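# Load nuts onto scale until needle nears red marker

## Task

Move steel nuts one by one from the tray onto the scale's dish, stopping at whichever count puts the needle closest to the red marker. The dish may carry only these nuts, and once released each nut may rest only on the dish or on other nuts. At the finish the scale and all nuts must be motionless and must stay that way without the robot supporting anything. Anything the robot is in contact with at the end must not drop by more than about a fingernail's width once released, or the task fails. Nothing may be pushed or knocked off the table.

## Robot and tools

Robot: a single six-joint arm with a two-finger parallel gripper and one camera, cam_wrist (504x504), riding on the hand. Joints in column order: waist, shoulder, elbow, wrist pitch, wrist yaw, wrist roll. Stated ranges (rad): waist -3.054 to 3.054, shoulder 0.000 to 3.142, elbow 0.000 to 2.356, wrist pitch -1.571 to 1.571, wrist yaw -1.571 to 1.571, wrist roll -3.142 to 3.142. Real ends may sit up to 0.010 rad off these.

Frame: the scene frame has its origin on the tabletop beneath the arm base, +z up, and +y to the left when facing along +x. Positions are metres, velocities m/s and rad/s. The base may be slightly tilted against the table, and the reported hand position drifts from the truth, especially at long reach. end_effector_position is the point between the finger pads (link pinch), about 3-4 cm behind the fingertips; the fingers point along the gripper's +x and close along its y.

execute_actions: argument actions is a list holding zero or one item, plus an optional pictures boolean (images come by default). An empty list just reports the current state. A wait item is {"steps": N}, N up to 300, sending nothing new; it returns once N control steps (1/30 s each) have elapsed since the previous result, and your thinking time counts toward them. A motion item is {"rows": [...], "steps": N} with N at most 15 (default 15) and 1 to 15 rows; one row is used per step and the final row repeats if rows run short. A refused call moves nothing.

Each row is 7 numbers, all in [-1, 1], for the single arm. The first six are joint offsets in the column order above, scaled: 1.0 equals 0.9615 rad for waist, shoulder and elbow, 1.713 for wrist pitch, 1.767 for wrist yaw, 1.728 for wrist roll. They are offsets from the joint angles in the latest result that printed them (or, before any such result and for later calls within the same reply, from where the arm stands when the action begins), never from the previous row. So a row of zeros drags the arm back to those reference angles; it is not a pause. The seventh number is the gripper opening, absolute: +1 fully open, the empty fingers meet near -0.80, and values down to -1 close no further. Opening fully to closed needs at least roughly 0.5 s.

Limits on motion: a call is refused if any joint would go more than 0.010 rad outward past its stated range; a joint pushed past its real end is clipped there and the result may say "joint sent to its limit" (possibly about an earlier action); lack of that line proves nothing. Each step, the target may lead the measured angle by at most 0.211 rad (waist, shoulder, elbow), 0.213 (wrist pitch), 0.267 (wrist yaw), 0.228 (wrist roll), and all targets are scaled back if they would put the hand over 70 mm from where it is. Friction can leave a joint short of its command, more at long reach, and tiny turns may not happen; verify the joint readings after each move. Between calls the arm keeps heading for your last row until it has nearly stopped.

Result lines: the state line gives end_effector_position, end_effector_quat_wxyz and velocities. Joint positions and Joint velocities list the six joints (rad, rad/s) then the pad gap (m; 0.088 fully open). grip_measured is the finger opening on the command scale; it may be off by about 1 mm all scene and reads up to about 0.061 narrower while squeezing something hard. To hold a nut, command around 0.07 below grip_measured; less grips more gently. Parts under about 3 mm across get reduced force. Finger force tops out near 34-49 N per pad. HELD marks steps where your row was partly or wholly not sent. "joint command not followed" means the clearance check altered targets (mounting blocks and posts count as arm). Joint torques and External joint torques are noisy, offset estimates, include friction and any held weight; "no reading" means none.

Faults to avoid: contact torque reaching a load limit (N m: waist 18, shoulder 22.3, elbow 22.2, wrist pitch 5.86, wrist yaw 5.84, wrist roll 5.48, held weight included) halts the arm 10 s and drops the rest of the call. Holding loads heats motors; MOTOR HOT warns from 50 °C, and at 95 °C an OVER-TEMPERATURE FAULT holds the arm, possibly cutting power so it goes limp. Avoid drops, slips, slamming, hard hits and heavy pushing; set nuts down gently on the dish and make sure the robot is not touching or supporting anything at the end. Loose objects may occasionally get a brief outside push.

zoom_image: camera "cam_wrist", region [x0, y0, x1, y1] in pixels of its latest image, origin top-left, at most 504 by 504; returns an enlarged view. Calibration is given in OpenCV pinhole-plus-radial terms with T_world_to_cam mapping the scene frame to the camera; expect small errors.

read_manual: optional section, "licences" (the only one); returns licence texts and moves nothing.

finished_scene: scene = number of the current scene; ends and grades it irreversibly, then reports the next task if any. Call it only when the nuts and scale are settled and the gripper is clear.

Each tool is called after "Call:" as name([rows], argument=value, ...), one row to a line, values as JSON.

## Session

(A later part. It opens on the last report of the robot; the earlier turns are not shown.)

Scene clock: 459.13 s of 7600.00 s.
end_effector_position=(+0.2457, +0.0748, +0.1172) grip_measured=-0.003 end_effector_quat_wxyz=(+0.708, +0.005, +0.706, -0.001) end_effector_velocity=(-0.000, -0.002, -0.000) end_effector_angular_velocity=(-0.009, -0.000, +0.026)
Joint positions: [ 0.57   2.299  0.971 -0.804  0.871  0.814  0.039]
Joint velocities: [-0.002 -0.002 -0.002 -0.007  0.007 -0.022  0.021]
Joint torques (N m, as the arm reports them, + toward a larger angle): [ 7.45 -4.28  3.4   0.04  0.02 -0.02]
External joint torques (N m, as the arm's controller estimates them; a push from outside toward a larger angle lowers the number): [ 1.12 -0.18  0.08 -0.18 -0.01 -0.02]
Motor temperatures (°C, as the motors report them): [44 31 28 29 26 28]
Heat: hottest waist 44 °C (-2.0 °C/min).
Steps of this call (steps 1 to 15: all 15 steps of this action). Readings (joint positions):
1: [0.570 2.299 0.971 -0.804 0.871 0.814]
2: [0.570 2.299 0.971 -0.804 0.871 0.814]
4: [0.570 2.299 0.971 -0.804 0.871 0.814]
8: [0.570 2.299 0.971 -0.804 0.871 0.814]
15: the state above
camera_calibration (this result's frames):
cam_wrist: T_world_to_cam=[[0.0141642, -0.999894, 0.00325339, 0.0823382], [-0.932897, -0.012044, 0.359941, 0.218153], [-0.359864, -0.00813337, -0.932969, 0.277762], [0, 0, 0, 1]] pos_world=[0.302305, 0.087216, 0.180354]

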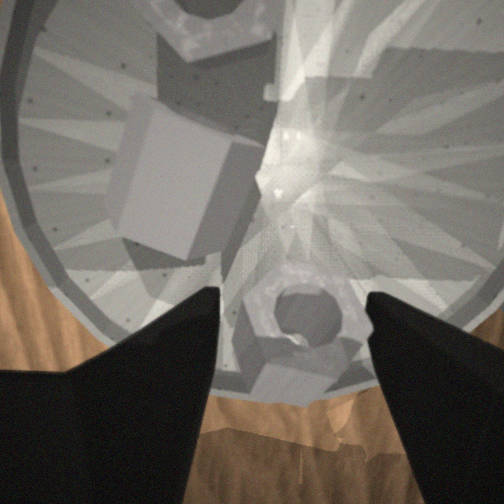

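Call:
execute_actions([
  {"rows":[[0.04,0,0.035,-0.045,-0.01,0.03,0.1],[0.08,-0.014,0.07,-0.09,-0.02,0.06,0.1],[0.08,-0.014,0.07,-0.09,-0.02,0.06,0.1],[0.08,-0.014,0.07,-0.09,-0.02,0.06,0.1],[0.08,-0.014,0.07,-0.09,-0.02,0.1,0.1],[0.04,-0.06,0.09,-0.09,-0.01,0.93,0.1],[0,-0.11,0.11,-0.09,0,0.93,0.1],[-0.04,-0.16,0.13,-0.09,0.01,0.93,0.1],[-0.08,-0.21,0.15,-0.09,0.02,0.93,0.1],[-0.12,-0.26,0.17,-0.09,0.03,0.93,0.1],[-0.16,-0.31,0.19,-0.09,0.04,0.93,0.1],[-0.2,-0.343,0.21,-0.09,0.05,0.93,0.1],[-0.25,-0.343,0.23,-0.07,0.06,0.93,0.1],[-0.3,-0.343,0.241,-0.05,0.07,0.93,0.1],[-0.493,-0.343,0.241,0.058,0.074,0.93,0.1]]},
], pictures=false)

Call:
execute_actions([
  {"steps":28},
])

Scene clock: 477.83 s of 7600.00 s.
end_effector_position=(+0.3296, -0.0093, +0.1488) grip_measured=+0.097 end_effector_quat_wxyz=(+0.655, +0.335, +0.618, -0.278) end_effector_velocity=(+0.346, -0.311, -0.114) end_effector_angular_velocity=(+0.396, -0.288, -3.585)
Joint positions: [ 0.415  2.043  1.15  -0.907  0.942  1.354  0.044]
Joint velocities: [-1.067 -0.618  0.349  1.253  0.359  1.179  0.   ]
Joint torques (N m, as the arm reports them, + toward a larger angle): [ 7.11 -2.35  3.54  0.47  0.12  0.16]
External joint torques (N m, as the arm's controller estimates them; a push from outside toward a larger angle lowers the number): [ 0.36 -0.2   0.53  0.15  0.15  0.16]
Motor temperatures (°C, as the motors report them): [44 31 29 28 26 28]
Heat: hottest waist 44 °C (+1.0 °C/min).
Steps of this call (steps 1 to 15: the robot went on to your last target; steps 16 to 546: nothing new was sent; steps 547 to 561: all 15 steps of this action). Readings (joint positions):
547: [0.573 2.299 0.975 -0.816 0.870 0.824]
548: [0.582 2.299 0.985 -0.850 0.864 0.844]
550: [0.612 2.297 1.003 -0.895 0.853 0.874]
554: [0.614 2.255 1.038 -0.936 0.850 1.053]
561: the state above

Scene clock: 478.77 s of 7600.00 s.
end_effector_position=(+0.3608, -0.0931, +0.0788) grip_measured=+0.098 end_effector_quat_wxyz=(+0.261, +0.661, +0.258, -0.654) end_effector_velocity=(-0.001, +0.004, +0.001) end_effector_angular_velocity=(+0.023, +0.002, -0.073)
Joint positions: [ 0.101  1.975  1.198 -0.707  0.998  2.409  0.044]
Joint velocities: [ 0.002 -0.002 -0.002 -0.007 -0.022  0.081 -0.   ]
Joint torques (N m, as the arm reports them, + toward a larger angle): [ 8.   -5.6   3.31  0.21  0.2   0.13]
External joint torques (N m, as the arm's controller estimates them; a push from outside toward a larger angle lowers the number): [ 0.39 -1.01  0.62  0.04  0.15  0.13]
Motor temperatures (°C, as the motors report them): [44 31 29 28 26 28]
Heat: hottest waist 44 °C (+1.0 °C/min).
Steps of this call (steps 1 to 28: the robot went on to your last target). Readings (joint positions):
1: [0.379 2.026 1.162 -0.865 0.952 1.396]
2: [0.340 2.014 1.174 -0.831 0.961 1.440]
4: [0.257 1.998 1.188 -0.782 0.976 1.537]
8: [0.129 1.981 1.196 -0.733 0.994 1.746]
28: the state above
camera_calibration (this result's frames):
cam_wrist: T_world_to_cam=[[-0.699635, 0.714499, 0.00119311, 0.330377], [0.66404, 0.649607, 0.370219, -0.178018], [0.263746, 0.25981, -0.928944, 0.0816473], [0, 0, 0, 1]] pos_world=[0.32782, -0.141626, 0.141357]

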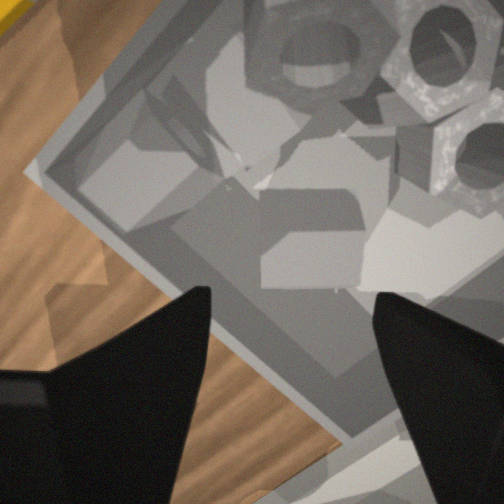

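Call:
execute_actions([
  {"rows":[[0,-0.04,-0.066,0.012,0,0,0.05],[0,-0.04,-0.066,0.012,0,0,0.05],[0,-0.04,-0.066,0.012,0,0,0.05],[0,-0.035,-0.066,0.012,0,0,0.05],[-0.025,-0.025,-0.086,0.05,0,-0.02,0.05],[-0.025,-0.025,-0.086,0.05,0,-0.02,0.05],[-0.05,-0.02,-0.106,0.085,0,-0.045,0.05],[-0.05,-0.02,-0.106,0.085,0,-0.045,0.05],[-0.076,-0.015,-0.126,0.121,0,-0.07,0.05]]},
])

Scene clock: 488.07 s of 7600.00 s.
end_effector_position=(+0.3479, -0.0948, +0.0526) grip_measured=+0.053 end_effector_quat_wxyz=(+0.260, +0.661, +0.252, -0.657) end_effector_velocity=(-0.001, +0.001, -0.017) end_effector_angular_velocity=(-0.002, -0.017, -0.007)
Joint positions: [ 0.035  1.953  1.088 -0.521  0.998  2.303  0.042]
Joint velocities: [-0.042  0.002 -0.056  0.154 -0.007 -0.095 -0.001]
Joint torques (N m, as the arm reports them, + toward a larger angle): [ 8.31 -3.83  1.86  0.23  0.1  -0.05]
External joint torques (N m, as the arm's controller estimates them; a push from outside toward a larger angle lowers the number): [ 0.87  0.8  -0.51  0.06  0.05 -0.05]
Motor temperatures (°C, as the motors report them): [45 31 29 28 26 28]
Heat: hottest waist 45 °C (+3.0 °C/min).
Steps of this call (steps 1 to 30: the robot went on to your last target; steps 31 to 264: nothing new was sent; steps 265 to 279: all 15 steps of this action). Readings (joint positions):
265: [0.101 1.971 1.191 -0.700 0.998 2.419]
266: [0.101 1.965 1.182 -0.697 0.998 2.419]
268: [0.101 1.954 1.163 -0.697 0.998 2.416]
272: [0.085 1.951 1.129 -0.624 0.998 2.373]
279: the state above
camera_calibration (this result's frames):
cam_wrist: T_world_to_cam=[[-0.6908, 0.723035, -0.0041013, 0.320608], [0.672506, 0.644587, 0.363653, -0.161713], [0.265577, 0.248453, -0.931525, 0.0595433], [0, 0, 0, 1]] pos_world=[0.314416, -0.142367, 0.115588]

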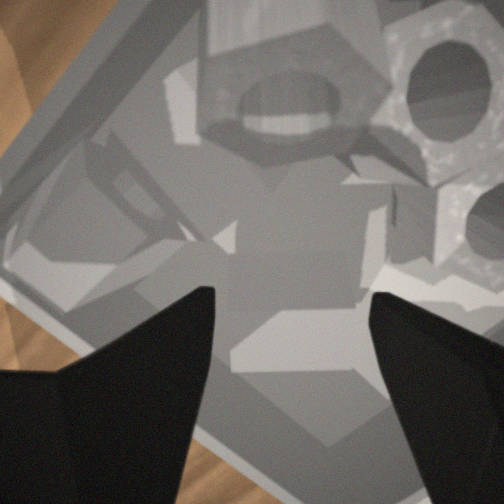

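Call:
execute_actions([
  {"rows":[[-0.005,0,-0.005,0.01,0,0,-0.33]],"steps":11},
], pictures=false)

Call:
execute_actions([
  {"rows":[[0.035,0,0.025,-0.05,0,0.02,-0.33],[0.07,-0.01,0.05,-0.1,0,0.04,-0.33],[0.1,-0.02,0.075,-0.15,0,0.05,-0.33],[0.13,-0.03,0.09,-0.19,0,0.05,-0.33],[0.16,-0.04,0.11,-0.23,0,0.05,-0.33],[0.19,-0.04,0.125,-0.27,0,0.05,-0.33],[0.22,-0.04,0.14,-0.3,0,0.05,-0.33],[0.22,-0.04,0.14,-0.3,0,0.05,-0.33],[0.25,0,0.14,-0.3,-0.01,0.03,-0.33],[0.28,0.05,0.14,-0.29,-0.01,0,-0.33],[0.31,0.1,0.14,-0.28,-0.02,0,-0.33],[0.34,0.15,0.15,-0.27,-0.02,0,-0.33],[0.37,0.2,0.15,-0.263,-0.03,0,-0.33],[0.4,0.25,0.16,-0.263,-0.03,0,-0.33],[0.452,0.372,0.183,-0.263,-0.04,0,-0.33]]},
], pictures=false)

Call:
execute_actions([
  {"steps":18},
])

Scene clock: 503.57 s of 7600.00 s.
end_effector_position=(+0.3488, -0.0944, +0.0516) grip_measured=-0.251 end_effector_quat_wxyz=(+0.258, +0.664, +0.248, -0.657) end_effector_velocity=(-0.001, +0.001, -0.003) end_effector_angular_velocity=(+0.007, +0.004, -0.013)
Joint positions: [ 0.034  1.953  1.083 -0.502  0.998  2.299  0.027]
Joint velocities: [-0.007  0.002 -0.002  0.007 -0.007  0.007 -0.   ]
Joint torques (N m, as the arm reports them, + toward a larger angle): [ 8.18 -4.83  2.73 -0.09  0.02  0.13]
External joint torques (N m, as the arm's controller estimates them; a push from outside toward a larger angle lowers the number): [ 1.01 -0.27  0.39 -0.26 -0.03  0.13]
Motor temperatures (°C, as the motors report them): [45 31 28 28 26 28]
Heat: hottest waist 45 °C (+1.0 °C/min).
Steps of this call (steps 1 to 30: the robot went on to your last target; steps 31 to 454: nothing new was sent; steps 455 to 465: all 11 steps of this action). Readings (joint positions):
455: [0.033 1.953 1.083 -0.502 0.998 2.290]
456: [0.033 1.953 1.083 -0.502 0.998 2.292]
458: [0.033 1.953 1.083 -0.502 0.998 2.295]
462: [0.034 1.953 1.083 -0.502 0.998 2.298]
465: the state above

Scene clock: 504.07 s of 7600.00 s.
end_effector_position=(+0.3451, -0.0228, +0.1344) grip_measured=-0.251 end_effector_quat_wxyz=(+0.413, +0.591, +0.409, -0.559) end_effector_velocity=(-0.081, +0.498, +0.033) end_effector_angular_velocity=(+0.070, +0.052, +1.600)
Joint positions: [ 0.348  2.087  1.232 -0.942  0.966  2.316  0.027]
Joint velocities: [ 0.838  1.287  0.129 -0.066 -0.344 -0.125 -0.   ]
Joint torques (N m, as the arm reports them, + toward a larger angle): [ 9.89 -3.54  3.52 -0.25 -0.14 -0.08]
External joint torques (N m, as the arm's controller estimates them; a push from outside toward a larger angle lowers the number): [ 1.85  0.5   0.75 -0.38 -0.18 -0.07]
Motor temperatures (°C, as the motors report them): [45 31 28 28 26 28]
Heat: hottest waist 45 °C (+1.0 °C/min).
Steps of this call (steps 1 to 15: all 15 steps of this action). Readings (joint positions):
1: [0.035 1.953 1.086 -0.516 0.998 2.306]
2: [0.041 1.953 1.094 -0.552 0.998 2.320]
4: [0.072 1.951 1.116 -0.650 0.998 2.346]
8: [0.178 1.934 1.174 -0.843 0.998 2.371]
15: the state above

Scene clock: 504.67 s of 7600.00 s.
end_effector_position=(+0.3233, +0.0497, +0.1310) grip_measured=-0.251 end_effector_quat_wxyz=(+0.480, +0.526, +0.476, -0.516) end_effector_velocity=(-0.001, +0.003, -0.002) end_effector_angular_velocity=(-0.008, -0.003, -0.000)
Joint positions: [ 0.464  2.303  1.252 -0.95   0.929  2.302  0.027]
Joint velocities: [ 0.002  0.012 -0.002  0.007  0.007  0.007  0.   ]
Joint torques (N m, as the arm reports them, + toward a larger angle): [ 9.37 -3.95  4.01 -0.17  0.03 -0.05]
External joint torques (N m, as the arm's controller estimates them; a push from outside toward a larger angle lowers the number): [ 1.7   0.69  0.65 -0.35 -0.03 -0.05]
Motor temperatures (°C, as the motors report them): [45 31 28 28 26 28]
Heat: hottest waist 45 °C (+1.0 °C/min).
Steps of this call (steps 1 to 18: the robot went on to your last target). Readings (joint positions):
1: [0.376 2.133 1.235 -0.944 0.956 2.313]
2: [0.402 2.177 1.239 -0.945 0.948 2.310]
4: [0.440 2.244 1.241 -0.946 0.934 2.307]
8: [0.461 2.291 1.243 -0.950 0.929 2.303]
18: the state above
camera_calibration (this result's frames):
cam_wrist: T_world_to_cam=[[-0.998034, 0.0623689, -0.0061771, 0.331877], [0.0557103, 0.927974, 0.368458, -0.0821217], [0.0287125, 0.367389, -0.929624, 0.173664], [0, 0, 0, 1]] pos_world=[0.330813, -0.00829437, 0.193751]

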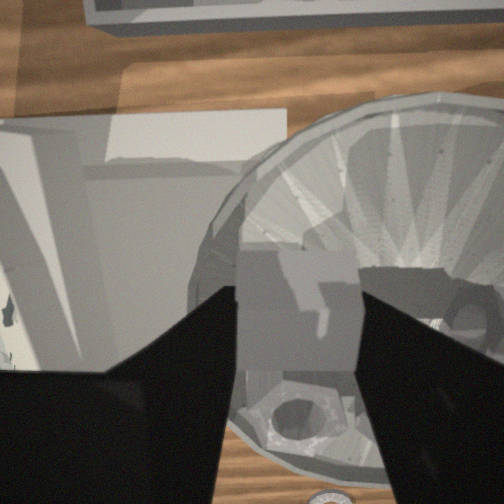

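Call:
execute_actions([
  {"rows":[[0.02,0.012,-0.03,0.006,0,0,-0.33],[0.02,0.012,-0.03,0.006,0,0,-0.33],[0.02,0.012,-0.03,0.006,0,0,-0.33],[0.02,0.012,-0.03,0.006,0,0,-0.33],[0,0.017,-0.047,0.032,0,-0.015,-0.33],[0,0.017,-0.047,0.032,0,-0.015,-0.33],[-0.022,0.021,-0.065,0.057,0.006,-0.03,-0.33],[-0.022,0.021,-0.065,0.057,0.006,-0.03,-0.33],[-0.046,0.026,-0.083,0.083,0.011,-0.04,-0.33]]},
], pictures=false)

Call:
execute_actions([
  {"steps":6},
])

Scene clock: 517.80 s of 7600.00 s.
end_effector_position=(+0.3148, +0.0565, +0.1088) grip_measured=-0.251 end_effector_quat_wxyz=(+0.483, +0.522, +0.480, -0.514) end_effector_velocity=(-0.003, +0.002, -0.006) end_effector_angular_velocity=(-0.010, -0.024, +0.043)
Joint positions: [ 0.43   2.321  1.182 -0.827  0.941  2.242  0.027]
Joint velocities: [-0.002 -0.002 -0.042  0.066  0.022 -0.066  0.   ]
Joint torques (N m, as the arm reports them, + toward a larger angle): [ 8.13 -3.94  2.89  0.51  0.21 -0.11]
External joint torques (N m, as the arm's controller estimates them; a push from outside toward a larger angle lowers the number): [ 0.62  0.75 -0.25  0.29  0.15 -0.11]
Motor temperatures (°C, as the motors report them): [47 31 29 28 26 28]
Heat: hottest waist 47 °C (+3.0 °C/min).
Steps of this call (steps 1 to 15: the robot went on to your last target; steps 16 to 379: nothing new was sent; steps 380 to 394: all 15 steps of this action). Readings (joint positions):
380: [0.466 2.304 1.251 -0.950 0.929 2.302]
381: [0.468 2.304 1.248 -0.950 0.929 2.302]
383: [0.474 2.305 1.241 -0.948 0.929 2.302]
387: [0.468 2.311 1.216 -0.897 0.929 2.277]
394: the state above

Scene clock: 518.00 s of 7600.00 s.
end_effector_position=(+0.3147, +0.0567, +0.1082) grip_measured=-0.251 end_effector_quat_wxyz=(+0.485, +0.522, +0.479, -0.513) end_effector_velocity=(-0.003, -0.003, -0.001) end_effector_angular_velocity=(-0.011, +0.004, +0.016)
Joint positions: [ 0.43   2.321  1.178 -0.819  0.945  2.237  0.027]
Joint velocities: [-0.002 -0.007 -0.012 -0.007  0.007 -0.007 -0.001]
Joint torques (N m, as the arm reports them, + toward a larger angle): [ 7.94 -4.08  2.55  0.64  0.22 -0.09]
External joint torques (N m, as the arm's controller estimates them; a push from outside toward a larger angle lowers the number): [ 0.36  0.57 -0.51  0.48  0.16 -0.09]
Motor temperatures (°C, as the motors report them): [47 31 29 28 26 28]
Heat: hottest waist 47 °C (+3.0 °C/min).
Steps of this call (steps 1 to 6: the robot went on to your last target). Readings (joint positions):
1: [0.430 2.321 1.181 -0.825 0.942 2.240]
2: [0.430 2.321 1.180 -0.823 0.943 2.239]
4: [0.430 2.321 1.179 -0.820 0.944 2.238]
6: the state above
camera_calibration (this result's frames):
cam_wrist: T_world_to_cam=[[-0.998832, 0.0479947, -0.00566091, 0.323679], [0.0426026, 0.929752, 0.365714, -0.0754721], [0.0228156, 0.365046, -0.93071, 0.152252], [0, 0, 0, 1]] pos_world=[0.323042, -0.000943616, 0.171136]

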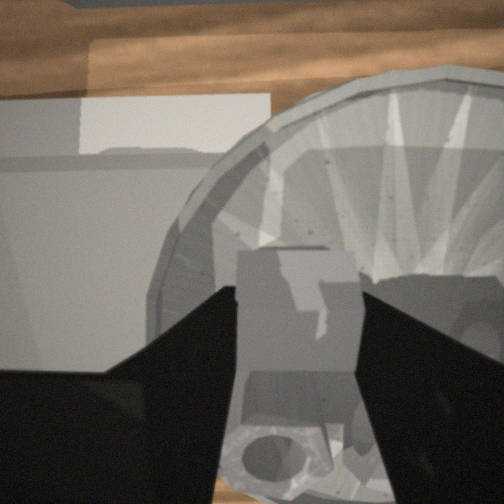

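Call:
execute_actions([
  {"rows":[[0,0,0,0,0,0,-0.05],[0,0,0,0,0,0,-0.05],[0,0,0,0,0,0,-0.05],[0,0,0,0,0,0,-0.05],[0,0,0,0,0,0,-0.05],[0.04,0,0.035,-0.045,-0.01,0.03,-0.05],[0.08,-0.014,0.07,-0.09,-0.02,0.06,-0.05],[0.08,-0.014,0.07,-0.09,-0.02,0.06,-0.05],[0.08,-0.014,0.07,-0.09,-0.02,0.06,-0.05],[0.06,-0.06,0.05,-0.09,-0.01,0.06,0.1],[0.04,-0.11,0.03,-0.09,0,0.06,0.1],[0.02,-0.16,0.01,-0.09,0,0.06,0.1],[0,-0.21,0,-0.09,0,0.06,0.1],[-0.02,-0.26,-0.02,-0.09,0,0.06,0.1],[-0.2,-0.6,-0.1,-0.09,0.02,0.06,0.15]]},
], pictures=false)

Call:
execute_actions([
  {"steps":14},
], pictures=false)

Call:
execute_actions([
  {"rows":[[-0.2,-0.08,-0.087,0.123,0.011,0,0.15]]},
])

Scene clock: 532.37 s of 7600.00 s.
end_effector_position=(+0.3193, +0.0198, +0.1404) grip_measured=+0.072 end_effector_quat_wxyz=(+0.460, +0.553, +0.453, -0.527) end_effector_velocity=(+0.026, -0.412, -0.065) end_effector_angular_velocity=(-0.040, +0.133, -1.081)
Joint positions: [ 0.449  2.172  1.182 -0.954  0.936  2.329  0.043]
Joint velocities: [-0.784 -1.214 -0.447 -0.007  0.286  0.037  0.033]
Joint torques (N m, as the arm reports them, + toward a larger angle): [ 3.81 -4.66  1.55 -0.5   0.33  0.12]
External joint torques (N m, as the arm's controller estimates them; a push from outside toward a larger angle lowers the number): [-0.32 -1.53 -0.62 -0.35  0.24  0.11]
Motor temperatures (°C, as the motors report them): [47 31 29 29 26 28]
Heat: hottest waist 47 °C (+3.0 °C/min).
Steps of this call (steps 1 to 30: the robot went on to your last target; steps 31 to 416: nothing new was sent; steps 417 to 431: all 15 steps of this action). Readings (joint positions):
417: [0.430 2.321 1.177 -0.817 0.946 2.235]
418: [0.430 2.321 1.177 -0.817 0.946 2.235]
420: [0.430 2.321 1.177 -0.817 0.946 2.235]
424: [0.453 2.320 1.200 -0.889 0.933 2.283]
431: the state above

Scene clock: 532.83 s of 7600.00 s.
end_effector_position=(+0.3149, -0.1059, +0.1393) grip_measured=+0.146 end_effector_quat_wxyz=(+0.348, +0.634, +0.348, -0.597) end_effector_velocity=(-0.026, -0.004, -0.013) end_effector_angular_velocity=(-0.005, +0.058, +0.023)
Joint positions: [ 0.246  1.759  1.093 -0.97   0.979  2.338  0.046]
Joint velocities: [-0.032 -0.042 -0.076 -0.022 -0.007  0.007  0.001]
Joint torques (N m, as the arm reports them, + toward a larger angle): [ 6.73 -4.35  2.56 -0.07  0.07  0.11]
External joint torques (N m, as the arm's controller estimates them; a push from outside toward a larger angle lowers the number): [ 0.48 -1.09 -0.54 -0.28  0.04  0.12]
Motor temperatures (°C, as the motors report them): [47 31 29 29 26 28]
Heat: hottest waist 47 °C (+3.0 °C/min).
Steps of this call (steps 1 to 14: the robot went on to your last target). Readings (joint positions):
1: [0.418 2.130 1.168 -0.957 0.946 2.330]
2: [0.380 2.087 1.154 -0.959 0.953 2.332]
4: [0.308 1.998 1.125 -0.965 0.963 2.334]
8: [0.250 1.828 1.101 -0.969 0.976 2.337]
14: the state above

Scene clock: 533.33 s of 7600.00 s.
end_effector_position=(+0.3068, -0.1409, +0.0946) grip_measured=+0.148 end_effector_quat_wxyz=(+0.263, +0.657, +0.263, -0.655) end_effector_velocity=(-0.002, -0.005, -0.007) end_effector_angular_velocity=(+0.004, +0.006, -0.055)
Joint positions: [ 0.061  1.689  1.017 -0.765  0.993  2.338  0.046]
Joint velocities: [-0.032 -0.012 -0.012  0.037 -0.007  0.007 -0.   ]
Joint torques (N m, as the arm reports them, + toward a larger angle): [ 6.43 -4.72  2.07  0.23  0.24  0.07]
External joint torques (N m, as the arm's controller estimates them; a push from outside toward a larger angle lowers the number): [ 0.49 -0.92 -0.71  0.07  0.19  0.07]
Motor temperatures (°C, as the motors report them): [47 31 29 29 26 28]
Heat: hottest waist 47 °C (+3.0 °C/min).
Steps of this call (steps 1 to 15: all 15 steps of this action). Readings (joint positions):
1: [0.231 1.748 1.078 -0.928 0.979 2.338]
2: [0.196 1.737 1.061 -0.884 0.979 2.338]
4: [0.122 1.716 1.041 -0.835 0.989 2.338]
8: [0.068 1.694 1.025 -0.786 0.993 2.338]
15: the state above
camera_calibration (this result's frames):
cam_wrist: T_world_to_cam=[[-0.706933, 0.707249, 0.00661261, 0.327393], [0.660206, 0.656499, 0.36488, -0.11432], [0.25372, 0.262312, -0.931031, 0.126585], [0, 0, 0, 1]] pos_world=[0.274802, -0.189702, 0.157402]

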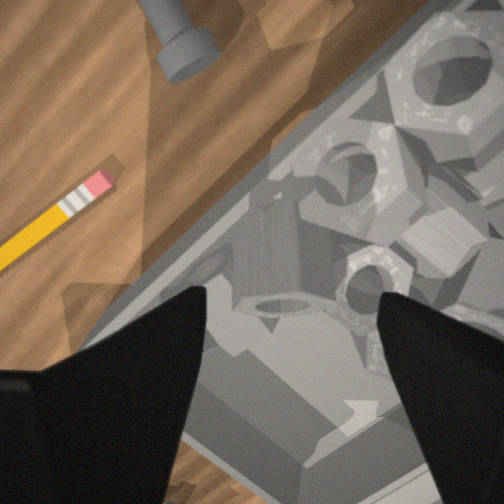

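Call:
execute_actions([
  {"rows":[[-0.03,0,-0.022,0.036,0,-0.027,0.02],[-0.03,0,-0.022,0.036,0,-0.027,0.02],[-0.03,0,-0.022,0.036,0,-0.027,0.02],[-0.057,0.008,-0.044,0.072,0,-0.054,0.02],[-0.057,0.008,-0.044,0.072,0,-0.054,0.02],[-0.057,0.008,-0.044,0.072,0,-0.054,0.02],[-0.085,0.015,-0.066,0.11,-0.004,-0.082,0.02]]},
])

Scene clock: 539.87 s of 7600.00 s.
end_effector_position=(+0.3072, -0.1438, +0.0703) grip_measured=+0.025 end_effector_quat_wxyz=(+0.267, +0.657, +0.258, -0.656) end_effector_velocity=(+0.002, +0.006, -0.000) end_effector_angular_velocity=(+0.006, -0.016, +0.056)
Joint positions: [-0.011  1.695  0.963 -0.591  0.992  2.205  0.04 ]
Joint velocities: [ 0.007  0.002 -0.017  0.037 -0.007 -0.066 -0.001]
Joint torques (N m, as the arm reports them, + toward a larger angle): [ 6.01 -2.94  2.2   0.43 -0.12 -0.07]
External joint torques (N m, as the arm's controller estimates them; a push from outside toward a larger angle lowers the number): [ 0.06  1.04 -0.28  0.27 -0.17 -0.08]
Motor temperatures (°C, as the motors report them): [46 31 29 29 26 28]
Heat: hottest waist 46 °C (+2.0 °C/min).
Steps of this call (steps 1 to 15: the robot went on to your last target; steps 16 to 181: nothing new was sent; steps 182 to 196: all 15 steps of this action). Readings (joint positions):
182: [0.057 1.688 1.013 -0.752 0.994 2.330]
183: [0.053 1.688 1.011 -0.739 0.994 2.322]
185: [0.043 1.688 1.003 -0.713 0.994 2.300]
189: [0.010 1.689 0.980 -0.640 0.994 2.245]
196: the state above
camera_calibration (this result's frames):
cam_wrist: T_world_to_cam=[[-0.706084, 0.70812, -0.00344942, 0.33039], [0.66019, 0.660039, 0.358465, -0.102864], [0.256113, 0.250829, -0.933537, 0.102478], [0, 0, 0, 1]] pos_world=[0.274947, -0.191766, 0.133679]

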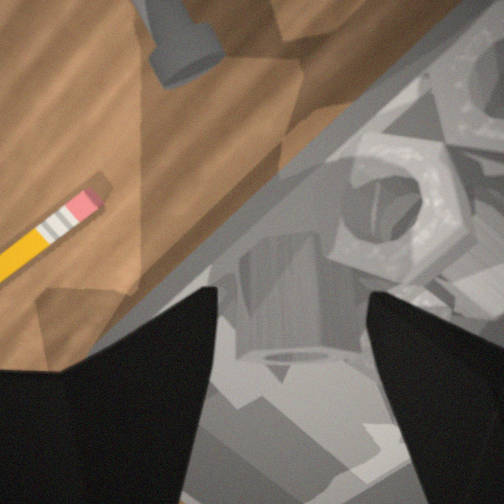

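Shift +y a little, close while pressing lightly, lift.

Call:
execute_actions([
  {"rows":[[0,0.02,-0.005,0.005,0,0,0.0],[0,0.02,-0.005,0.005,0,0,0.0],[0,0.02,-0.005,0.005,0,0,-0.03],[-0.01,0.02,-0.01,0.01,0,0,-0.06],[-0.015,0.02,-0.015,0.015,0,0,-0.09],[-0.015,0.02,-0.015,0.015,0,0,-0.09],[-0.015,0.02,-0.015,0.015,0,0,-0.12],[-0.015,0.02,-0.015,0.015,0,0,-0.16],[-0.015,0.02,-0.015,0.015,0,0,-0.2],[-0.01,0.02,-0.015,0.015,0,0,-0.33]]},
], pictures=false)

Call:
execute_actions([
  {"rows":[[0,0,0,0,0,0,-0.33],[0,0,0,0,0,0,-0.33],[0.04,0,0.03,-0.06,0,0.04,-0.33],[0.04,0,0.03,-0.06,0,0.04,-0.33],[0.04,0,0.03,-0.06,0,0.04,-0.33],[0.085,-0.015,0.065,-0.12,0,0.08,-0.33]]},
])

Scene clock: 556.33 s of 7600.00 s.
end_effector_position=(+0.3069, -0.1413, +0.0693) grip_measured=-0.255 end_effector_quat_wxyz=(+0.269, +0.657, +0.257, -0.656) end_effector_velocity=(-0.004, +0.001, -0.001) end_effector_angular_velocity=(+0.009, +0.013, +0.024)
Joint positions: [-0.009  1.699  0.953 -0.575  0.995  2.201  0.027]
Joint velocities: [-0.002 -0.002 -0.002 -0.022 -0.007 -0.007  0.   ]
Joint torques (N m, as the arm reports them, + toward a larger angle): [ 5.87 -2.23  2.15  0.75 -0.02  0.14]
External joint torques (N m, as the arm's controller estimates them; a push from outside toward a larger angle lowers the number): [-0.01  1.75 -0.27  0.6  -0.09  0.14]
Motor temperatures (°C, as the motors report them): [44 31 28 29 26 28]
Heat: hottest waist 44 °C (-1.0 °C/min).
Steps of this call (steps 1 to 15: the robot went on to your last target; steps 16 to 479: nothing new was sent; steps 480 to 494: all 15 steps of this action). Readings (joint positions):
480: [-0.011 1.695 0.960 -0.584 0.992 2.197]
481: [-0.011 1.695 0.960 -0.584 0.992 2.197]
483: [-0.010 1.697 0.960 -0.584 0.993 2.198]
487: [-0.010 1.698 0.956 -0.580 0.993 2.200]
494: the state above

Scene clock: 556.83 s of 7600.00 s.
end_effector_position=(+0.3046, -0.1383, +0.0946) grip_measured=-0.255 end_effector_quat_wxyz=(+0.271, +0.653, +0.269, -0.654) end_effector_velocity=(-0.010, +0.002, +0.002) end_effector_angular_velocity=(+0.009, +0.035, +0.016)
Joint positions: [ 0.067  1.691  1.008 -0.768  0.998  2.331  0.027]
Joint velocities: [ 0.007 -0.002  0.002 -0.081 -0.007  0.051 -0.   ]
Joint torques (N m, as the arm reports them, + toward a larger angle): [ 7.36 -4.55  3.48 -0.18 -0.03  0.04]
External joint torques (N m, as the arm's controller estimates them; a push from outside toward a larger angle lowers the number): [ 1.46 -0.81  0.69 -0.34 -0.08  0.04]
Motor temperatures (°C, as the motors report them): [44 31 28 29 26 28]
Heat: hottest waist 44 °C (-1.0 °C/min).
Steps of this call (steps 1 to 15: all 15 steps of this action). Readings (joint positions):
1: [-0.008 1.699 0.953 -0.575 0.996 2.201]
2: [-0.007 1.699 0.953 -0.575 0.997 2.201]
4: [0.002 1.699 0.963 -0.607 0.997 2.228]
8: [0.039 1.698 0.991 -0.708 0.998 2.293]
15: the state above
camera_calibration (this result's frames):
cam_wrist: T_world_to_cam=[[-0.721935, 0.691933, 0.00627126, 0.326462], [0.646985, 0.671768, 0.360747, -0.108044], [0.2454, 0.264493, -0.932642, 0.129418], [0, 0, 0, 1]] pos_world=[0.273829, -0.187539, 0.15763]

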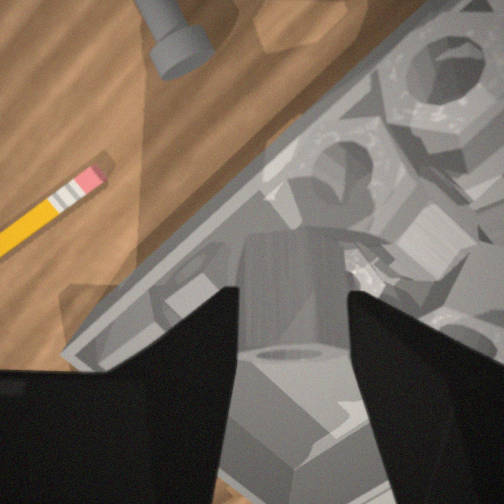

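Call:
execute_actions([
  {"rows":[[0.05,0,0.04,-0.07,0,0,-0.33],[0.08,0,0.06,-0.1,0,0,-0.33],[0.11,0,0.08,-0.14,0,0,-0.33],[0.14,0,0.1,-0.17,0,0,-0.33],[0.17,0.03,0.11,-0.2,0,0,-0.33],[0.2,0.07,0.11,-0.2,0,0,-0.33],[0.23,0.11,0.11,-0.2,-0.01,0,-0.33],[0.26,0.15,0.11,-0.19,-0.015,0,-0.33],[0.29,0.2,0.11,-0.18,-0.02,0,-0.33],[0.32,0.25,0.11,-0.17,-0.03,0,-0.33],[0.35,0.3,0.11,-0.165,-0.035,0,-0.33],[0.38,0.35,0.11,-0.16,-0.04,0,-0.33],[0.41,0.4,0.11,-0.155,-0.05,0,-0.33],[0.44,0.45,0.12,-0.15,-0.06,0,-0.33],[0.553,0.633,0.148,-0.136,-0.079,0.03,-0.33]]},
], pictures=false)

Call:
execute_actions([
  {"steps":18},
])

Scene clock: 573.50 s of 7600.00 s.
end_effector_position=(+0.3025, -0.0204, +0.1487) grip_measured=-0.255 end_effector_quat_wxyz=(+0.443, +0.555, +0.454, -0.538) end_effector_velocity=(-0.072, +0.477, +0.065) end_effector_angular_velocity=(+0.172, -0.095, +1.080)
Joint positions: [ 0.421  2.013  1.114 -1.037  0.924  2.338  0.027]
Joint velocities: [ 0.965  1.228  0.061  0.227 -0.462  0.212 -0.   ]
Joint torques (N m, as the arm reports them, + toward a larger angle): [ 9.93 -4.31  4.81  0.23 -0.14  0.13]
External joint torques (N m, as the arm's controller estimates them; a push from outside toward a larger angle lowers the number): [ 2.03  0.85  0.74  0.07 -0.24  0.11]
Motor temperatures (°C, as the motors report them): [44 31 29 29 26 28]
Heat: hottest waist 44 °C (-3.0 °C/min).
Steps of this call (steps 1 to 15: the robot went on to your last target; steps 16 to 485: nothing new was sent; steps 486 to 500: all 15 steps of this action). Readings (joint positions):
486: [0.073 1.691 1.015 -0.799 0.997 2.337]
487: [0.083 1.691 1.023 -0.833 0.997 2.337]
489: [0.119 1.691 1.047 -0.915 0.997 2.336]
493: [0.223 1.735 1.097 -1.039 0.998 2.334]
500: the state above

Scene clock: 574.10 s of 7600.00 s.
end_effector_position=(+0.2762, +0.0672, +0.1496) grip_measured=-0.255 end_effector_quat_wxyz=(+0.508, +0.496, +0.505, -0.491) end_effector_velocity=(-0.007, +0.002, -0.002) end_effector_angular_velocity=(-0.015, +0.017, +0.028)
Joint positions: [ 0.594  2.292  1.142 -1.004  0.862  2.38   0.027]
Joint velocities: [ 0.007  0.017 -0.002 -0.022 -0.007  0.007 -0.   ]
Joint torques (N m, as the arm reports them, + toward a larger angle): [ 8.19 -3.78  4.47  0.26 -0.11  0.11]
External joint torques (N m, as the arm's controller estimates them; a push from outside toward a larger angle lowers the number): [ 1.38  0.56  0.84  0.11 -0.16  0.11]
Motor temperatures (°C, as the motors report them): [45 31 29 29 26 28]
Heat: hottest waist 45 °C (-2.0 °C/min).
Steps of this call (steps 1 to 18: the robot went on to your last target). Readings (joint positions):
1: [0.455 2.056 1.117 -1.030 0.910 2.346]
2: [0.489 2.099 1.122 -1.024 0.899 2.353]
4: [0.545 2.181 1.137 -1.010 0.883 2.364]
8: [0.587 2.268 1.139 -1.006 0.864 2.375]
18: the state above
camera_calibration (this result's frames):
cam_wrist: T_world_to_cam=[[-0.998796, -0.0490485, 0.000477829, 0.290556], [-0.0454677, 0.929447, 0.366142, -0.0744068], [-0.0184028, 0.36568, -0.930559, 0.199095], [0, 0, 0, 1]] pos_world=[0.290487, 0.0106035, 0.212374]

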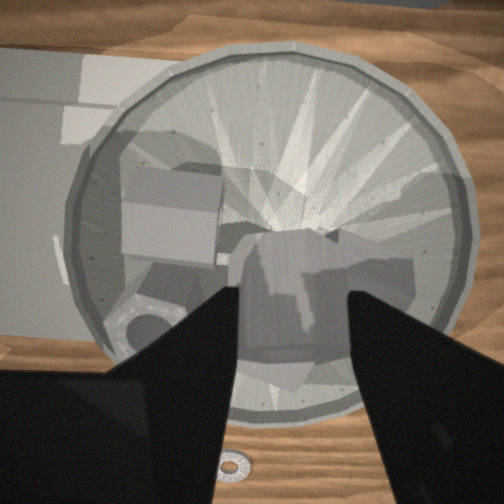

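Call:
execute_actions([
  {"rows":[[-0.02,-0.03,0,0,0.005,0,-0.33],[-0.02,-0.03,0,0,0.005,0,-0.33],[-0.02,-0.03,0,0,0.005,0,-0.33],[-0.045,-0.02,-0.025,0.028,0.012,-0.02,-0.33],[-0.045,-0.02,-0.025,0.028,0.012,-0.02,-0.33],[-0.045,-0.02,-0.025,0.028,0.012,-0.02,-0.33],[-0.07,-0.015,-0.05,0.056,0.02,-0.04,-0.33],[-0.07,-0.015,-0.05,0.056,0.02,-0.04,-0.33],[-0.094,-0.01,-0.074,0.083,0.027,-0.064,-0.33]]},
], pictures=false)

Call:
execute_actions([
  {"steps":6},
])

Scene clock: 585.10 s of 7600.00 s.
end_effector_position=(+0.2792, +0.0592, +0.1221) grip_measured=-0.255 end_effector_quat_wxyz=(+0.504, +0.496, +0.505, -0.496) end_effector_velocity=(+0.000, -0.001, -0.012) end_effector_angular_velocity=(-0.000, -0.010, +0.056)
Joint positions: [ 0.508  2.28   1.082 -0.877  0.902  2.282  0.027]
Joint velocities: [-0.032 -0.002 -0.037  0.081  0.022 -0.11  -0.   ]
Joint torques (N m, as the arm reports them, + toward a larger angle): [ 8.14 -4.22  2.8   0.24  0.15  0.  ]
External joint torques (N m, as the arm's controller estimates them; a push from outside toward a larger angle lowers the number): [ 1.02  0.08 -0.45  0.07  0.1   0.  ]
Motor temperatures (°C, as the motors report them): [46 31 29 29 26 28]
Heat: hottest waist 46 °C (-1.0 °C/min).
Steps of this call (steps 1 to 15: the robot went on to your last target; steps 16 to 315: nothing new was sent; steps 316 to 330: all 15 steps of this action). Readings (joint positions):
316: [0.594 2.292 1.142 -1.003 0.862 2.380]
317: [0.592 2.290 1.142 -1.003 0.862 2.380]
319: [0.583 2.284 1.140 -0.996 0.865 2.375]
323: [0.554 2.280 1.124 -0.951 0.880 2.343]
330: the state above

Scene clock: 585.30 s of 7600.00 s.
end_effector_position=(+0.2796, +0.0596, +0.1214) grip_measured=-0.255 end_effector_quat_wxyz=(+0.506, +0.496, +0.504, -0.494) end_effector_velocity=(-0.003, +0.003, -0.002) end_effector_angular_velocity=(+0.021, +0.011, -0.004)
Joint positions: [ 0.507  2.28   1.078 -0.867  0.906  2.274  0.027]
Joint velocities: [-0.002 -0.002 -0.012  0.022 -0.022 -0.007 -0.   ]
Joint torques (N m, as the arm reports them, + toward a larger angle): [ 7.69 -4.1   3.19  0.18  0.16 -0.06]
External joint torques (N m, as the arm's controller estimates them; a push from outside toward a larger angle lowers the number): [ 0.7   0.18 -0.11  0.01  0.11 -0.06]
Motor temperatures (°C, as the motors report them): [46 31 29 29 26 28]
Heat: hottest waist 46 °C (-1.0 °C/min).
Steps of this call (steps 1 to 6: the robot went on to your last target). Readings (joint positions):
1: [0.508 2.280 1.080 -0.875 0.903 2.280]
2: [0.508 2.280 1.080 -0.872 0.904 2.277]
4: [0.508 2.280 1.079 -0.869 0.906 2.275]
6: the state above
camera_calibration (this result's frames):
cam_wrist: T_world_to_cam=[[-0.999067, -0.0429422, 0.00448404, 0.292788], [-0.0383661, 0.93061, 0.363995, -0.058628], [-0.0198037, 0.363484, -0.93139, 0.176402], [0, 0, 0, 1]] pos_world=[0.293759, 0.00301343, 0.184327]

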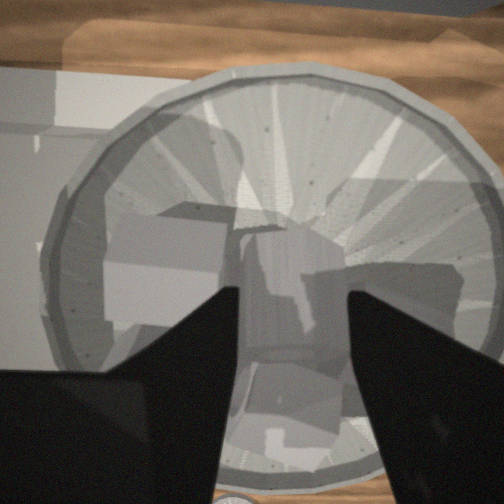

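Call:
execute_actions([
  {"rows":[[-0.019,0.005,-0.017,0.016,0.004,-0.01,-0.33],[-0.019,0.005,-0.017,0.016,0.004,-0.01,-0.33],[-0.019,0.005,-0.017,0.016,0.004,-0.01,-0.33],[-0.019,0.005,-0.017,0.016,0.004,-0.01,-0.33],[-0.019,0.005,-0.017,0.016,0.004,-0.01,-0.33],[-0.019,0.005,-0.017,0.016,0.004,-0.01,-0.26],[-0.019,0.005,-0.017,0.016,0.004,-0.01,-0.23],[-0.019,0.005,-0.017,0.016,0.004,-0.01,-0.21],[-0.019,0.005,-0.017,0.016,0.004,-0.01,-0.2],[-0.019,0.005,-0.017,0.016,0.004,-0.01,-0.19],[-0.019,0.005,-0.017,0.016,0.004,-0.01,-0.17],[-0.019,0.005,-0.017,0.016,0.004,-0.01,-0.14],[-0.019,0.005,-0.017,0.016,0.004,-0.01,-0.05]]},
], pictures=false)

Call:
execute_actions([
  {"rows":[[0,0,0,0,0,0,0],[0.04,0,0.035,-0.045,-0.01,0,0],[0.08,-0.014,0.07,-0.09,-0.02,0,0],[0.08,-0.014,0.07,-0.09,-0.02,0,0],[0.08,-0.014,0.07,-0.09,-0.02,0,0],[0.06,-0.06,0.05,-0.09,-0.01,0,0.1],[0.04,-0.11,0.03,-0.09,0,-0.05,0.1],[0.02,-0.16,0.01,-0.09,0,-0.1,0.1],[0,-0.21,0,-0.09,0,-0.15,0.3],[-0.03,-0.26,-0.02,-0.09,0,-0.2,0.3],[-0.06,-0.31,-0.04,-0.08,0.01,-0.25,0.3],[-0.09,-0.36,-0.06,-0.07,0.02,-0.31,0.3],[-0.12,-0.41,-0.07,-0.06,0.02,-0.31,0.3],[-0.16,-0.46,-0.08,-0.05,0.03,-0.31,0.3],[-0.344,-0.536,-0.132,0.035,0.048,-0.31,0.3]]},
], pictures=false)

Call:
execute_actions([
  {"steps":18},
])

Scene clock: 599.93 s of 7600.00 s.
end_effector_position=(+0.2801, +0.0598, +0.1184) grip_measured=-0.122 end_effector_quat_wxyz=(+0.506, +0.498, +0.503, -0.493) end_effector_velocity=(+0.004, -0.001, -0.001) end_effector_angular_velocity=(+0.004, -0.011, -0.003)
Joint positions: [ 0.5    2.28   1.069 -0.843  0.912  2.259  0.033]
Joint velocities: [-0.007 -0.007 -0.002  0.022  0.007 -0.022  0.029]
Joint torques (N m, as the arm reports them, + toward a larger angle): [ 6.67 -3.65  2.85  0.27  0.09 -0.01]
External joint torques (N m, as the arm's controller estimates them; a push from outside toward a larger angle lowers the number): [-0.29  0.6  -0.32  0.13  0.05 -0.01]
Motor temperatures (°C, as the motors report them): [46 31 29 29 26 28]
Heat: hottest waist 46 °C (+0.0 °C/min).
Steps of this call (steps 1 to 30: the robot went on to your last target; steps 31 to 424: nothing new was sent; steps 425 to 439: all 15 steps of this action). Readings (joint positions):
425: [0.506 2.280 1.075 -0.861 0.907 2.269]
426: [0.504 2.280 1.074 -0.857 0.907 2.267]
428: [0.502 2.280 1.071 -0.853 0.908 2.264]
432: [0.501 2.280 1.069 -0.848 0.909 2.261]
439: the state above

Scene clock: 600.43 s of 7600.00 s.
end_effector_position=(+0.2971, -0.0256, +0.1439) grip_measured=+0.259 end_effector_quat_wxyz=(+0.554, +0.469, +0.541, -0.424) end_effector_velocity=(+0.111, -0.378, -0.158) end_effector_angular_velocity=(+0.219, -0.272, -1.340)
Joint positions: [ 0.41   1.942  1.023 -0.928  0.943  1.86   0.052]
Joint velocities: [-1.179 -1.404 -0.598  1.355  0.344 -1.077  0.017]
Joint torques (N m, as the arm reports them, + toward a larger angle): [ 4.16 -3.24  2.58  0.18  0.26 -0.01]
External joint torques (N m, as the arm's controller estimates them; a push from outside toward a larger angle lowers the number): [-0.48 -0.59 -0.5   0.13  0.16  0.  ]
Motor temperatures (°C, as the motors report them): [46 31 29 29 26 28]
Heat: hottest waist 46 °C (+0.0 °C/min).
Steps of this call (steps 1 to 15: all 15 steps of this action). Readings (joint positions):
1: [0.500 2.280 1.069 -0.843 0.913 2.259]
2: [0.503 2.280 1.073 -0.854 0.913 2.259]
4: [0.524 2.280 1.091 -0.914 0.900 2.259]
8: [0.556 2.235 1.103 -0.966 0.894 2.212]
15: the state above

Scene clock: 601.03 s of 7600.00 s.
end_effector_position=(+0.2938, -0.0924, +0.1022) grip_measured=+0.297 end_effector_quat_wxyz=(+0.502, +0.501, +0.502, -0.495) end_effector_velocity=(-0.000, +0.001, -0.004) end_effector_angular_velocity=(+0.023, +0.001, -0.028)
Joint positions: [ 0.175  1.77   0.948 -0.787  0.993  1.727  0.054]
Joint velocities: [-0.017 -0.007 -0.012  0.037 -0.022 -0.007 -0.   ]
Joint torques (N m, as the arm reports them, + toward a larger angle): [ 6.76 -4.1   2.19  0.29  0.19  0.02]
External joint torques (N m, as the arm's controller estimates them; a push from outside toward a larger angle lowers the number): [ 0.72 -0.76 -0.55  0.12  0.14  0.02]
Motor temperatures (°C, as the motors report them): [46 31 29 29 26 28]
Heat: hottest waist 46 °C (+0.0 °C/min).
Steps of this call (steps 1 to 18: the robot went on to your last target). Readings (joint positions):
1: [0.367 1.899 1.007 -0.892 0.954 1.829]
2: [0.320 1.864 0.995 -0.866 0.966 1.805]
4: [0.241 1.815 0.979 -0.833 0.982 1.772]
8: [0.189 1.784 0.957 -0.802 0.989 1.741]
18: the state above
camera_calibration (this result's frames):
cam_wrist: T_world_to_cam=[[-0.999514, -0.0309795, 0.00346662, 0.301854], [-0.0275172, 0.92908, 0.368853, 0.0864979], [-0.0146477, 0.368579, -0.929481, 0.212771], [0, 0, 0, 1]] pos_world=[0.307204, -0.149435, 0.164815]

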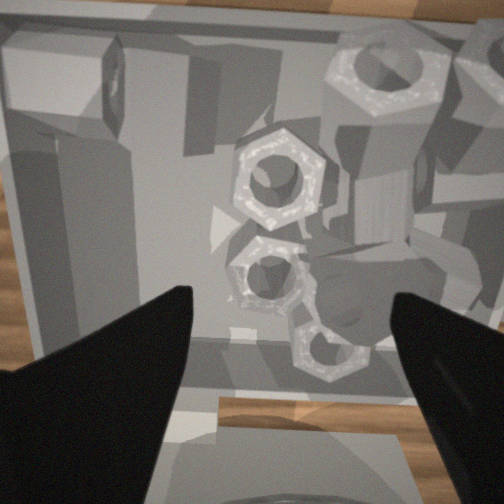

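Call:
execute_actions([
  {"rows":[[-0.06,-0.065,0,0.02,0,0,-0.02],[-0.06,-0.065,0,0.02,0,0,-0.02],[-0.06,-0.065,0,0.02,0,0,-0.02],[-0.11,-0.055,-0.03,0.08,0,-0.03,-0.02],[-0.11,-0.055,-0.03,0.08,0,-0.03,-0.02],[-0.162,-0.053,-0.057,0.134,0,-0.068,-0.02]]},
])

Scene clock: 610.60 s of 7600.00 s.
end_effector_position=(+0.2968, -0.1192, +0.0693) grip_measured=-0.012 end_effector_quat_wxyz=(+0.464, +0.534, +0.461, -0.536) end_effector_velocity=(+0.005, -0.000, -0.005) end_effector_angular_velocity=(+0.002, -0.022, +0.016)
Joint positions: [ 0.028  1.722  0.902 -0.571  0.993  1.619  0.038]
Joint velocities: [-0.017 -0.002 -0.017  0.081 -0.007 -0.081 -0.002]
Joint torques (N m, as the arm reports them, + toward a larger angle): [ 6.47 -4.43  2.21  0.25  0.05 -0.07]
External joint torques (N m, as the arm's controller estimates them; a push from outside toward a larger angle lowers the number): [ 0.59 -0.64 -0.17  0.08 -0.02 -0.07]
Motor temperatures (°C, as the motors report them): [45 31 29 29 26 28]
Heat: hottest waist 45 °C (+0.0 °C/min).
Steps of this call (steps 1 to 15: the robot went on to your last target; steps 16 to 272: nothing new was sent; steps 273 to 287: all 15 steps of this action). Readings (joint positions):
273: [0.170 1.763 0.948 -0.779 0.993 1.726]
274: [0.160 1.755 0.947 -0.774 0.993 1.726]
276: [0.136 1.735 0.944 -0.745 0.993 1.717]
280: [0.064 1.722 0.923 -0.631 0.993 1.655]
287: the state above
camera_calibration (this result's frames):
cam_wrist: T_world_to_cam=[[-0.992412, 0.122758, 0.00693917, 0.32012], [0.117051, 0.92598, 0.358971, 0.0810299], [0.0376411, 0.35706, -0.933323, 0.175509], [0, 0, 0, 1]] pos_world=[0.3016, -0.176997, 0.132498]

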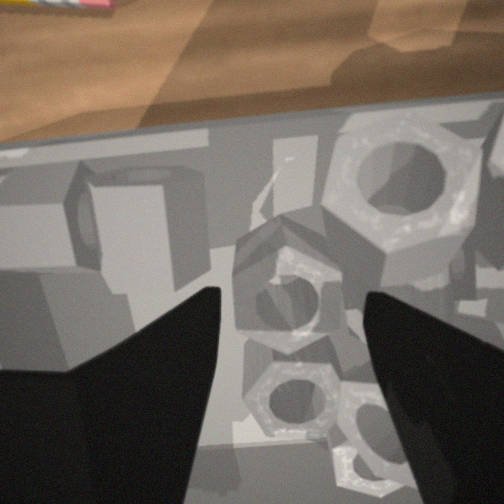

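Call:
execute_actions([
  {"rows":[[-0.005,0.015,0.01,0.008,0,0,-0.07],[-0.005,0.015,0.01,0.008,0,0,-0.07],[-0.005,0.015,0.01,0.008,0,0,-0.07],[-0.03,0.018,-0.01,0.035,0,-0.025,-0.07],[-0.03,0.018,-0.01,0.035,0,-0.025,-0.07],[-0.03,0.018,-0.01,0.035,0,-0.025,-0.07],[-0.054,0.02,-0.028,0.066,0,-0.05,-0.07]]},
])

Call:
execute_actions([
  {"rows":[[-0.005,0,0,0.004,0,0,-0.33]],"steps":10},
], pictures=false)

Scene clock: 619.13 s of 7600.00 s.
end_effector_position=(+0.3009, -0.1208, +0.0581) grip_measured=-0.067 end_effector_quat_wxyz=(+0.468, +0.537, +0.456, -0.534) end_effector_velocity=(-0.003, +0.003, -0.002) end_effector_angular_velocity=(+0.006, -0.003, +0.044)
Joint positions: [-0.005  1.732  0.883 -0.468  0.99   1.54   0.036]
Joint velocities: [-0.002 -0.007 -0.022  0.022 -0.007 -0.051 -0.001]
Joint torques (N m, as the arm reports them, + toward a larger angle): [ 5.12 -3.    2.08  0.4   0.16 -0.09]
External joint torques (N m, as the arm's controller estimates them; a push from outside toward a larger angle lowers the number): [-0.78  0.95 -0.21  0.2   0.09 -0.09]
Motor temperatures (°C, as the motors report them): [45 31 29 29 26 28]
Heat: hottest waist 45 °C (+1.0 °C/min).
Steps of this call (steps 1 to 30: the robot went on to your last target; steps 31 to 241: nothing new was sent; steps 242 to 256: all 15 steps of this action). Readings (joint positions):
242: [0.026 1.722 0.899 -0.560 0.993 1.612]
243: [0.026 1.722 0.900 -0.560 0.993 1.612]
245: [0.024 1.725 0.900 -0.552 0.993 1.609]
249: [0.006 1.730 0.894 -0.504 0.992 1.571]
256: the state above
camera_calibration (this result's frames):
cam_wrist: T_world_to_cam=[[-0.992176, 0.124691, -0.00628059, 0.325443], [0.114364, 0.927881, 0.354906, 0.087278], [0.0500811, 0.351411, -0.934881, 0.161123], [0, 0, 0, 1]] pos_world=[0.304846, -0.178184, 0.121699]

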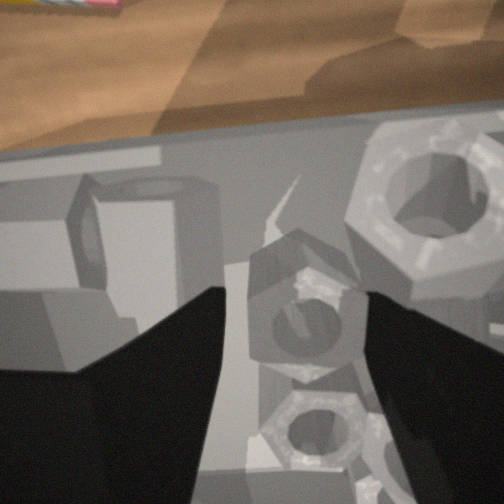

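Scene clock: 619.47 s of 7600.00 s.
end_effector_position=(+0.3010, -0.1209, +0.0580) grip_measured=-0.260 end_effector_quat_wxyz=(+0.467, +0.537, +0.455, -0.535) end_effector_velocity=(-0.001, +0.002, +0.001) end_effector_angular_velocity=(+0.008, +0.001, +0.015)
Joint positions: [-0.006  1.732  0.883 -0.467  0.99   1.54   0.026]
Joint velocities: [ 0.002 -0.002 -0.002 -0.007 -0.007 -0.007  0.   ]
Joint torques (N m, as the arm reports them, + toward a larger angle): [ 6.45 -4.34  2.61  0.5   0.1   0.05]
External joint torques (N m, as the arm's controller estimates them; a push from outside toward a larger angle lowers the number): [ 0.5  -0.41  0.35  0.32  0.03  0.05]
Motor temperatures (°C, as the motors report them): [44 31 29 29 26 28]
Heat: hottest waist 44 °C (+0.0 °C/min).
Steps of this call (steps 1 to 10: all 10 steps of this action). Readings (joint positions):
1: [-0.005 1.732 0.883 -0.467 0.990 1.540]
2: [-0.005 1.732 0.883 -0.467 0.990 1.540]
4: [-0.006 1.732 0.883 -0.467 0.990 1.540]
8: [-0.006 1.732 0.883 -0.467 0.990 1.540]
10: the state above

Call:
execute_actions([
  {"rows":[[0.02,0,0.02,-0.03,0,0.02,-0.34],[0.045,0,0.035,-0.06,0,0.045,-0.34],[0.075,-0.01,0.055,-0.1,0,0.07,-0.34],[0.11,-0.02,0.08,-0.145,0,0.1,-0.34],[0.145,-0.02,0.1,-0.19,0,0.13,-0.34],[0.18,-0.03,0.12,-0.23,0,0.16,-0.34],[0.215,-0.03,0.14,-0.27,0,0.19,-0.34],[0.25,-0.03,0.15,-0.3,0,0.22,-0.34],[0.285,0,0.15,-0.31,-0.01,0.25,-0.34],[0.32,0.04,0.14,-0.31,-0.01,0.28,-0.34],[0.355,0.085,0.13,-0.31,-0.02,0.31,-0.34],[0.39,0.13,0.12,-0.3,-0.03,0.34,-0.34],[0.425,0.175,0.11,-0.3,-0.035,0.37,-0.34],[0.46,0.22,0.1,-0.29,-0.04,0.4,-0.34],[0.619,0.449,0.062,-0.28,-0.071,0.5,-0.34]]},
], pictures=false)

Call:
execute_actions([
  {"steps":20},
])

Scene clock: 632.87 s of 7600.00 s.
end_effector_position=(+0.2938, -0.0511, +0.1406) grip_measured=-0.260 end_effector_quat_wxyz=(+0.468, +0.550, +0.471, -0.507) end_effector_velocity=(-0.133, +0.474, +0.054) end_effector_angular_velocity=(+0.256, +0.081, +0.579)
Joint positions: [ 0.357  1.851  1.    -0.936  0.945  2.103  0.026]
Joint velocities: [ 1.023  1.111 -0.252  0.007 -0.52   1.121 -0.001]
Joint torques (N m, as the arm reports them, + toward a larger angle): [ 8.2  -2.57  1.99 -0.27 -0.18  0.13]
External joint torques (N m, as the arm's controller estimates them; a push from outside toward a larger angle lowers the number): [ 1.59  0.41 -0.38 -0.29 -0.17  0.11]
Motor temperatures (°C, as the motors report them): [44 31 28 29 26 28]
Heat: hottest waist 44 °C (+0.0 °C/min).
Steps of this call (steps 1 to 15: the robot went on to your last target; steps 16 to 387: nothing new was sent; steps 388 to 402: all 15 steps of this action). Readings (joint positions):
388: [-0.004 1.732 0.884 -0.471 0.990 1.546]
389: [-0.000 1.732 0.890 -0.491 0.990 1.561]
391: [0.024 1.731 0.908 -0.567 0.990 1.612]
395: [0.128 1.722 0.970 -0.761 0.990 1.771]
402: the state above

Scene clock: 633.53 s of 7600.00 s.
end_effector_position=(+0.2458, +0.0409, +0.1433) grip_measured=-0.260 end_effector_quat_wxyz=(+0.505, +0.505, +0.494, -0.495) end_effector_velocity=(-0.005, +0.002, -0.001) end_effector_angular_velocity=(+0.007, +0.022, +0.022)
Joint positions: [ 0.594  2.151  0.953 -0.947  0.875  2.401  0.026]
Joint velocities: [ 0.002  0.007 -0.002 -0.007 -0.022 -0.007 -0.   ]
Joint torques (N m, as the arm reports them, + toward a larger angle): [ 6.3  -2.2   2.87  0.04 -0.36  0.09]
External joint torques (N m, as the arm's controller estimates them; a push from outside toward a larger angle lowers the number): [ 0.32  1.35 -0.73 -0.13 -0.42  0.09]
Motor temperatures (°C, as the motors report them): [44 31 28 29 26 28]
Heat: hottest waist 44 °C (-1.0 °C/min).
Steps of this call (steps 1 to 20: the robot went on to your last target). Readings (joint positions):
1: [0.393 1.890 0.991 -0.936 0.929 2.143]
2: [0.431 1.932 0.982 -0.938 0.916 2.187]
4: [0.503 2.020 0.970 -0.939 0.895 2.275]
8: [0.575 2.120 0.953 -0.946 0.879 2.361]
20: the state above
camera_calibration (this result's frames):
cam_wrist: T_world_to_cam=[[-0.999692, -0.0217049, -0.0120683, 0.259789], [-0.0246001, 0.932067, 0.361449, -0.053551], [0.00340327, 0.361634, -0.932314, 0.197388], [0, 0, 0, 1]] pos_world=[0.25772, -0.0158304, 0.206518]

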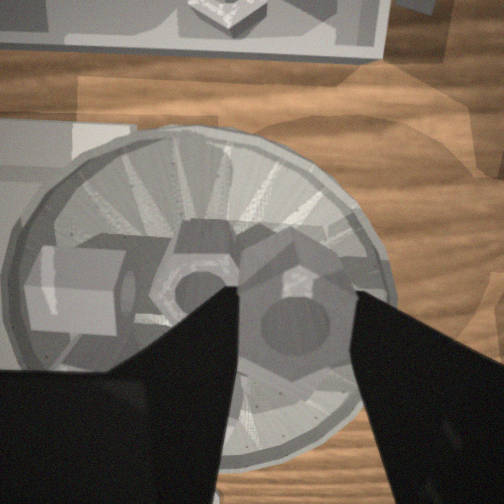

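Call:
execute_actions([
  {"rows":[[0.012,-0.02,-0.01,0,0,0,-0.34],[0.012,-0.03,-0.025,0,0,0,-0.34],[0.012,-0.03,-0.03,0,0,0,-0.34],[0.012,-0.03,-0.03,0,0,0,-0.34],[0.012,-0.03,-0.03,0,0,0,-0.34],[0.012,-0.03,-0.03,0,0,0,-0.34],[-0.005,-0.025,-0.035,0.01,0,0,-0.34],[-0.02,-0.02,-0.045,0.022,0,-0.01,-0.34],[-0.02,-0.02,-0.045,0.022,0,-0.01,-0.34],[-0.05,-0.012,-0.064,0.047,0.008,-0.03,-0.34]]},
], pictures=false)

Call:
execute_actions([
  {"steps":6},
])

Scene clock: 645.90 s of 7600.00 s.
end_effector_position=(+0.2398, +0.0368, +0.1295) grip_measured=-0.260 end_effector_quat_wxyz=(+0.499, +0.503, +0.498, -0.500) end_effector_velocity=(-0.005, -0.003, -0.023) end_effector_angular_velocity=(+0.006, +0.039, +0.022)
Joint positions: [ 0.553  2.135  0.901 -0.882  0.882  2.361  0.026]
Joint velocities: [-0.076  0.002 -0.051  0.095  0.007 -0.095  0.   ]
Joint torques (N m, as the arm reports them, + toward a larger angle): [ 7.05 -3.07  3.04  0.22  0.19 -0.1 ]
External joint torques (N m, as the arm's controller estimates them; a push from outside toward a larger angle lowers the number): [ 0.87  0.4  -0.48  0.02  0.14 -0.09]
Motor temperatures (°C, as the motors report them): [44 31 28 29 26 28]
Heat: hottest waist 44 °C (-2.0 °C/min).
Steps of this call (steps 1 to 15: the robot went on to your last target; steps 16 to 356: nothing new was sent; steps 357 to 371: all 15 steps of this action). Readings (joint positions):
357: [0.596 2.150 0.952 -0.947 0.875 2.402]
358: [0.598 2.147 0.950 -0.947 0.875 2.402]
360: [0.600 2.140 0.942 -0.947 0.875 2.402]
364: [0.598 2.135 0.929 -0.939 0.875 2.399]
371: the state above

Scene clock: 646.10 s of 7600.00 s.
end_effector_position=(+0.2403, +0.0371, +0.1283) grip_measured=-0.260 end_effector_quat_wxyz=(+0.499, +0.504, +0.498, -0.499) end_effector_velocity=(-0.002, +0.002, -0.004) end_effector_angular_velocity=(+0.008, +0.008, +0.012)
Joint positions: [ 0.549  2.135  0.898 -0.871  0.884  2.353  0.026]
Joint velocities: [-0.007  0.002 -0.012  0.022 -0.007 -0.022 -0.   ]
Joint torques (N m, as the arm reports them, + toward a larger angle): [ 6.59 -2.98  3.02  0.18  0.27 -0.04]
External joint torques (N m, as the arm's controller estimates them; a push from outside toward a larger angle lowers the number): [ 0.61  0.41 -0.34 -0.01  0.22 -0.04]
Motor temperatures (°C, as the motors report them): [44 31 28 29 26 28]
Heat: hottest waist 44 °C (-2.0 °C/min).
Steps of this call (steps 1 to 6: the robot went on to your last target). Readings (joint positions):
1: [0.551 2.135 0.900 -0.879 0.883 2.358]
2: [0.550 2.135 0.899 -0.876 0.883 2.357]
4: [0.550 2.135 0.898 -0.873 0.884 2.354]
6: the state above
camera_calibration (this result's frames):
cam_wrist: T_world_to_cam=[[-0.999853, -0.0169988, 0.00244164, 0.252063], [-0.0149166, 0.930093, 0.367022, -0.0477373], [-0.0085099, 0.366931, -0.930209, 0.18715], [0, 0, 0, 1]] pos_world=[0.252906, -0.0199862, 0.190994]

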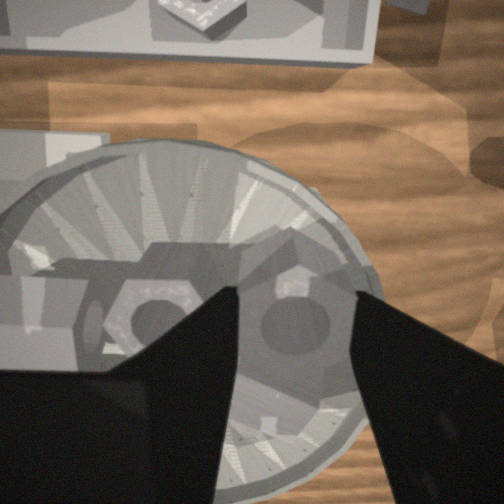

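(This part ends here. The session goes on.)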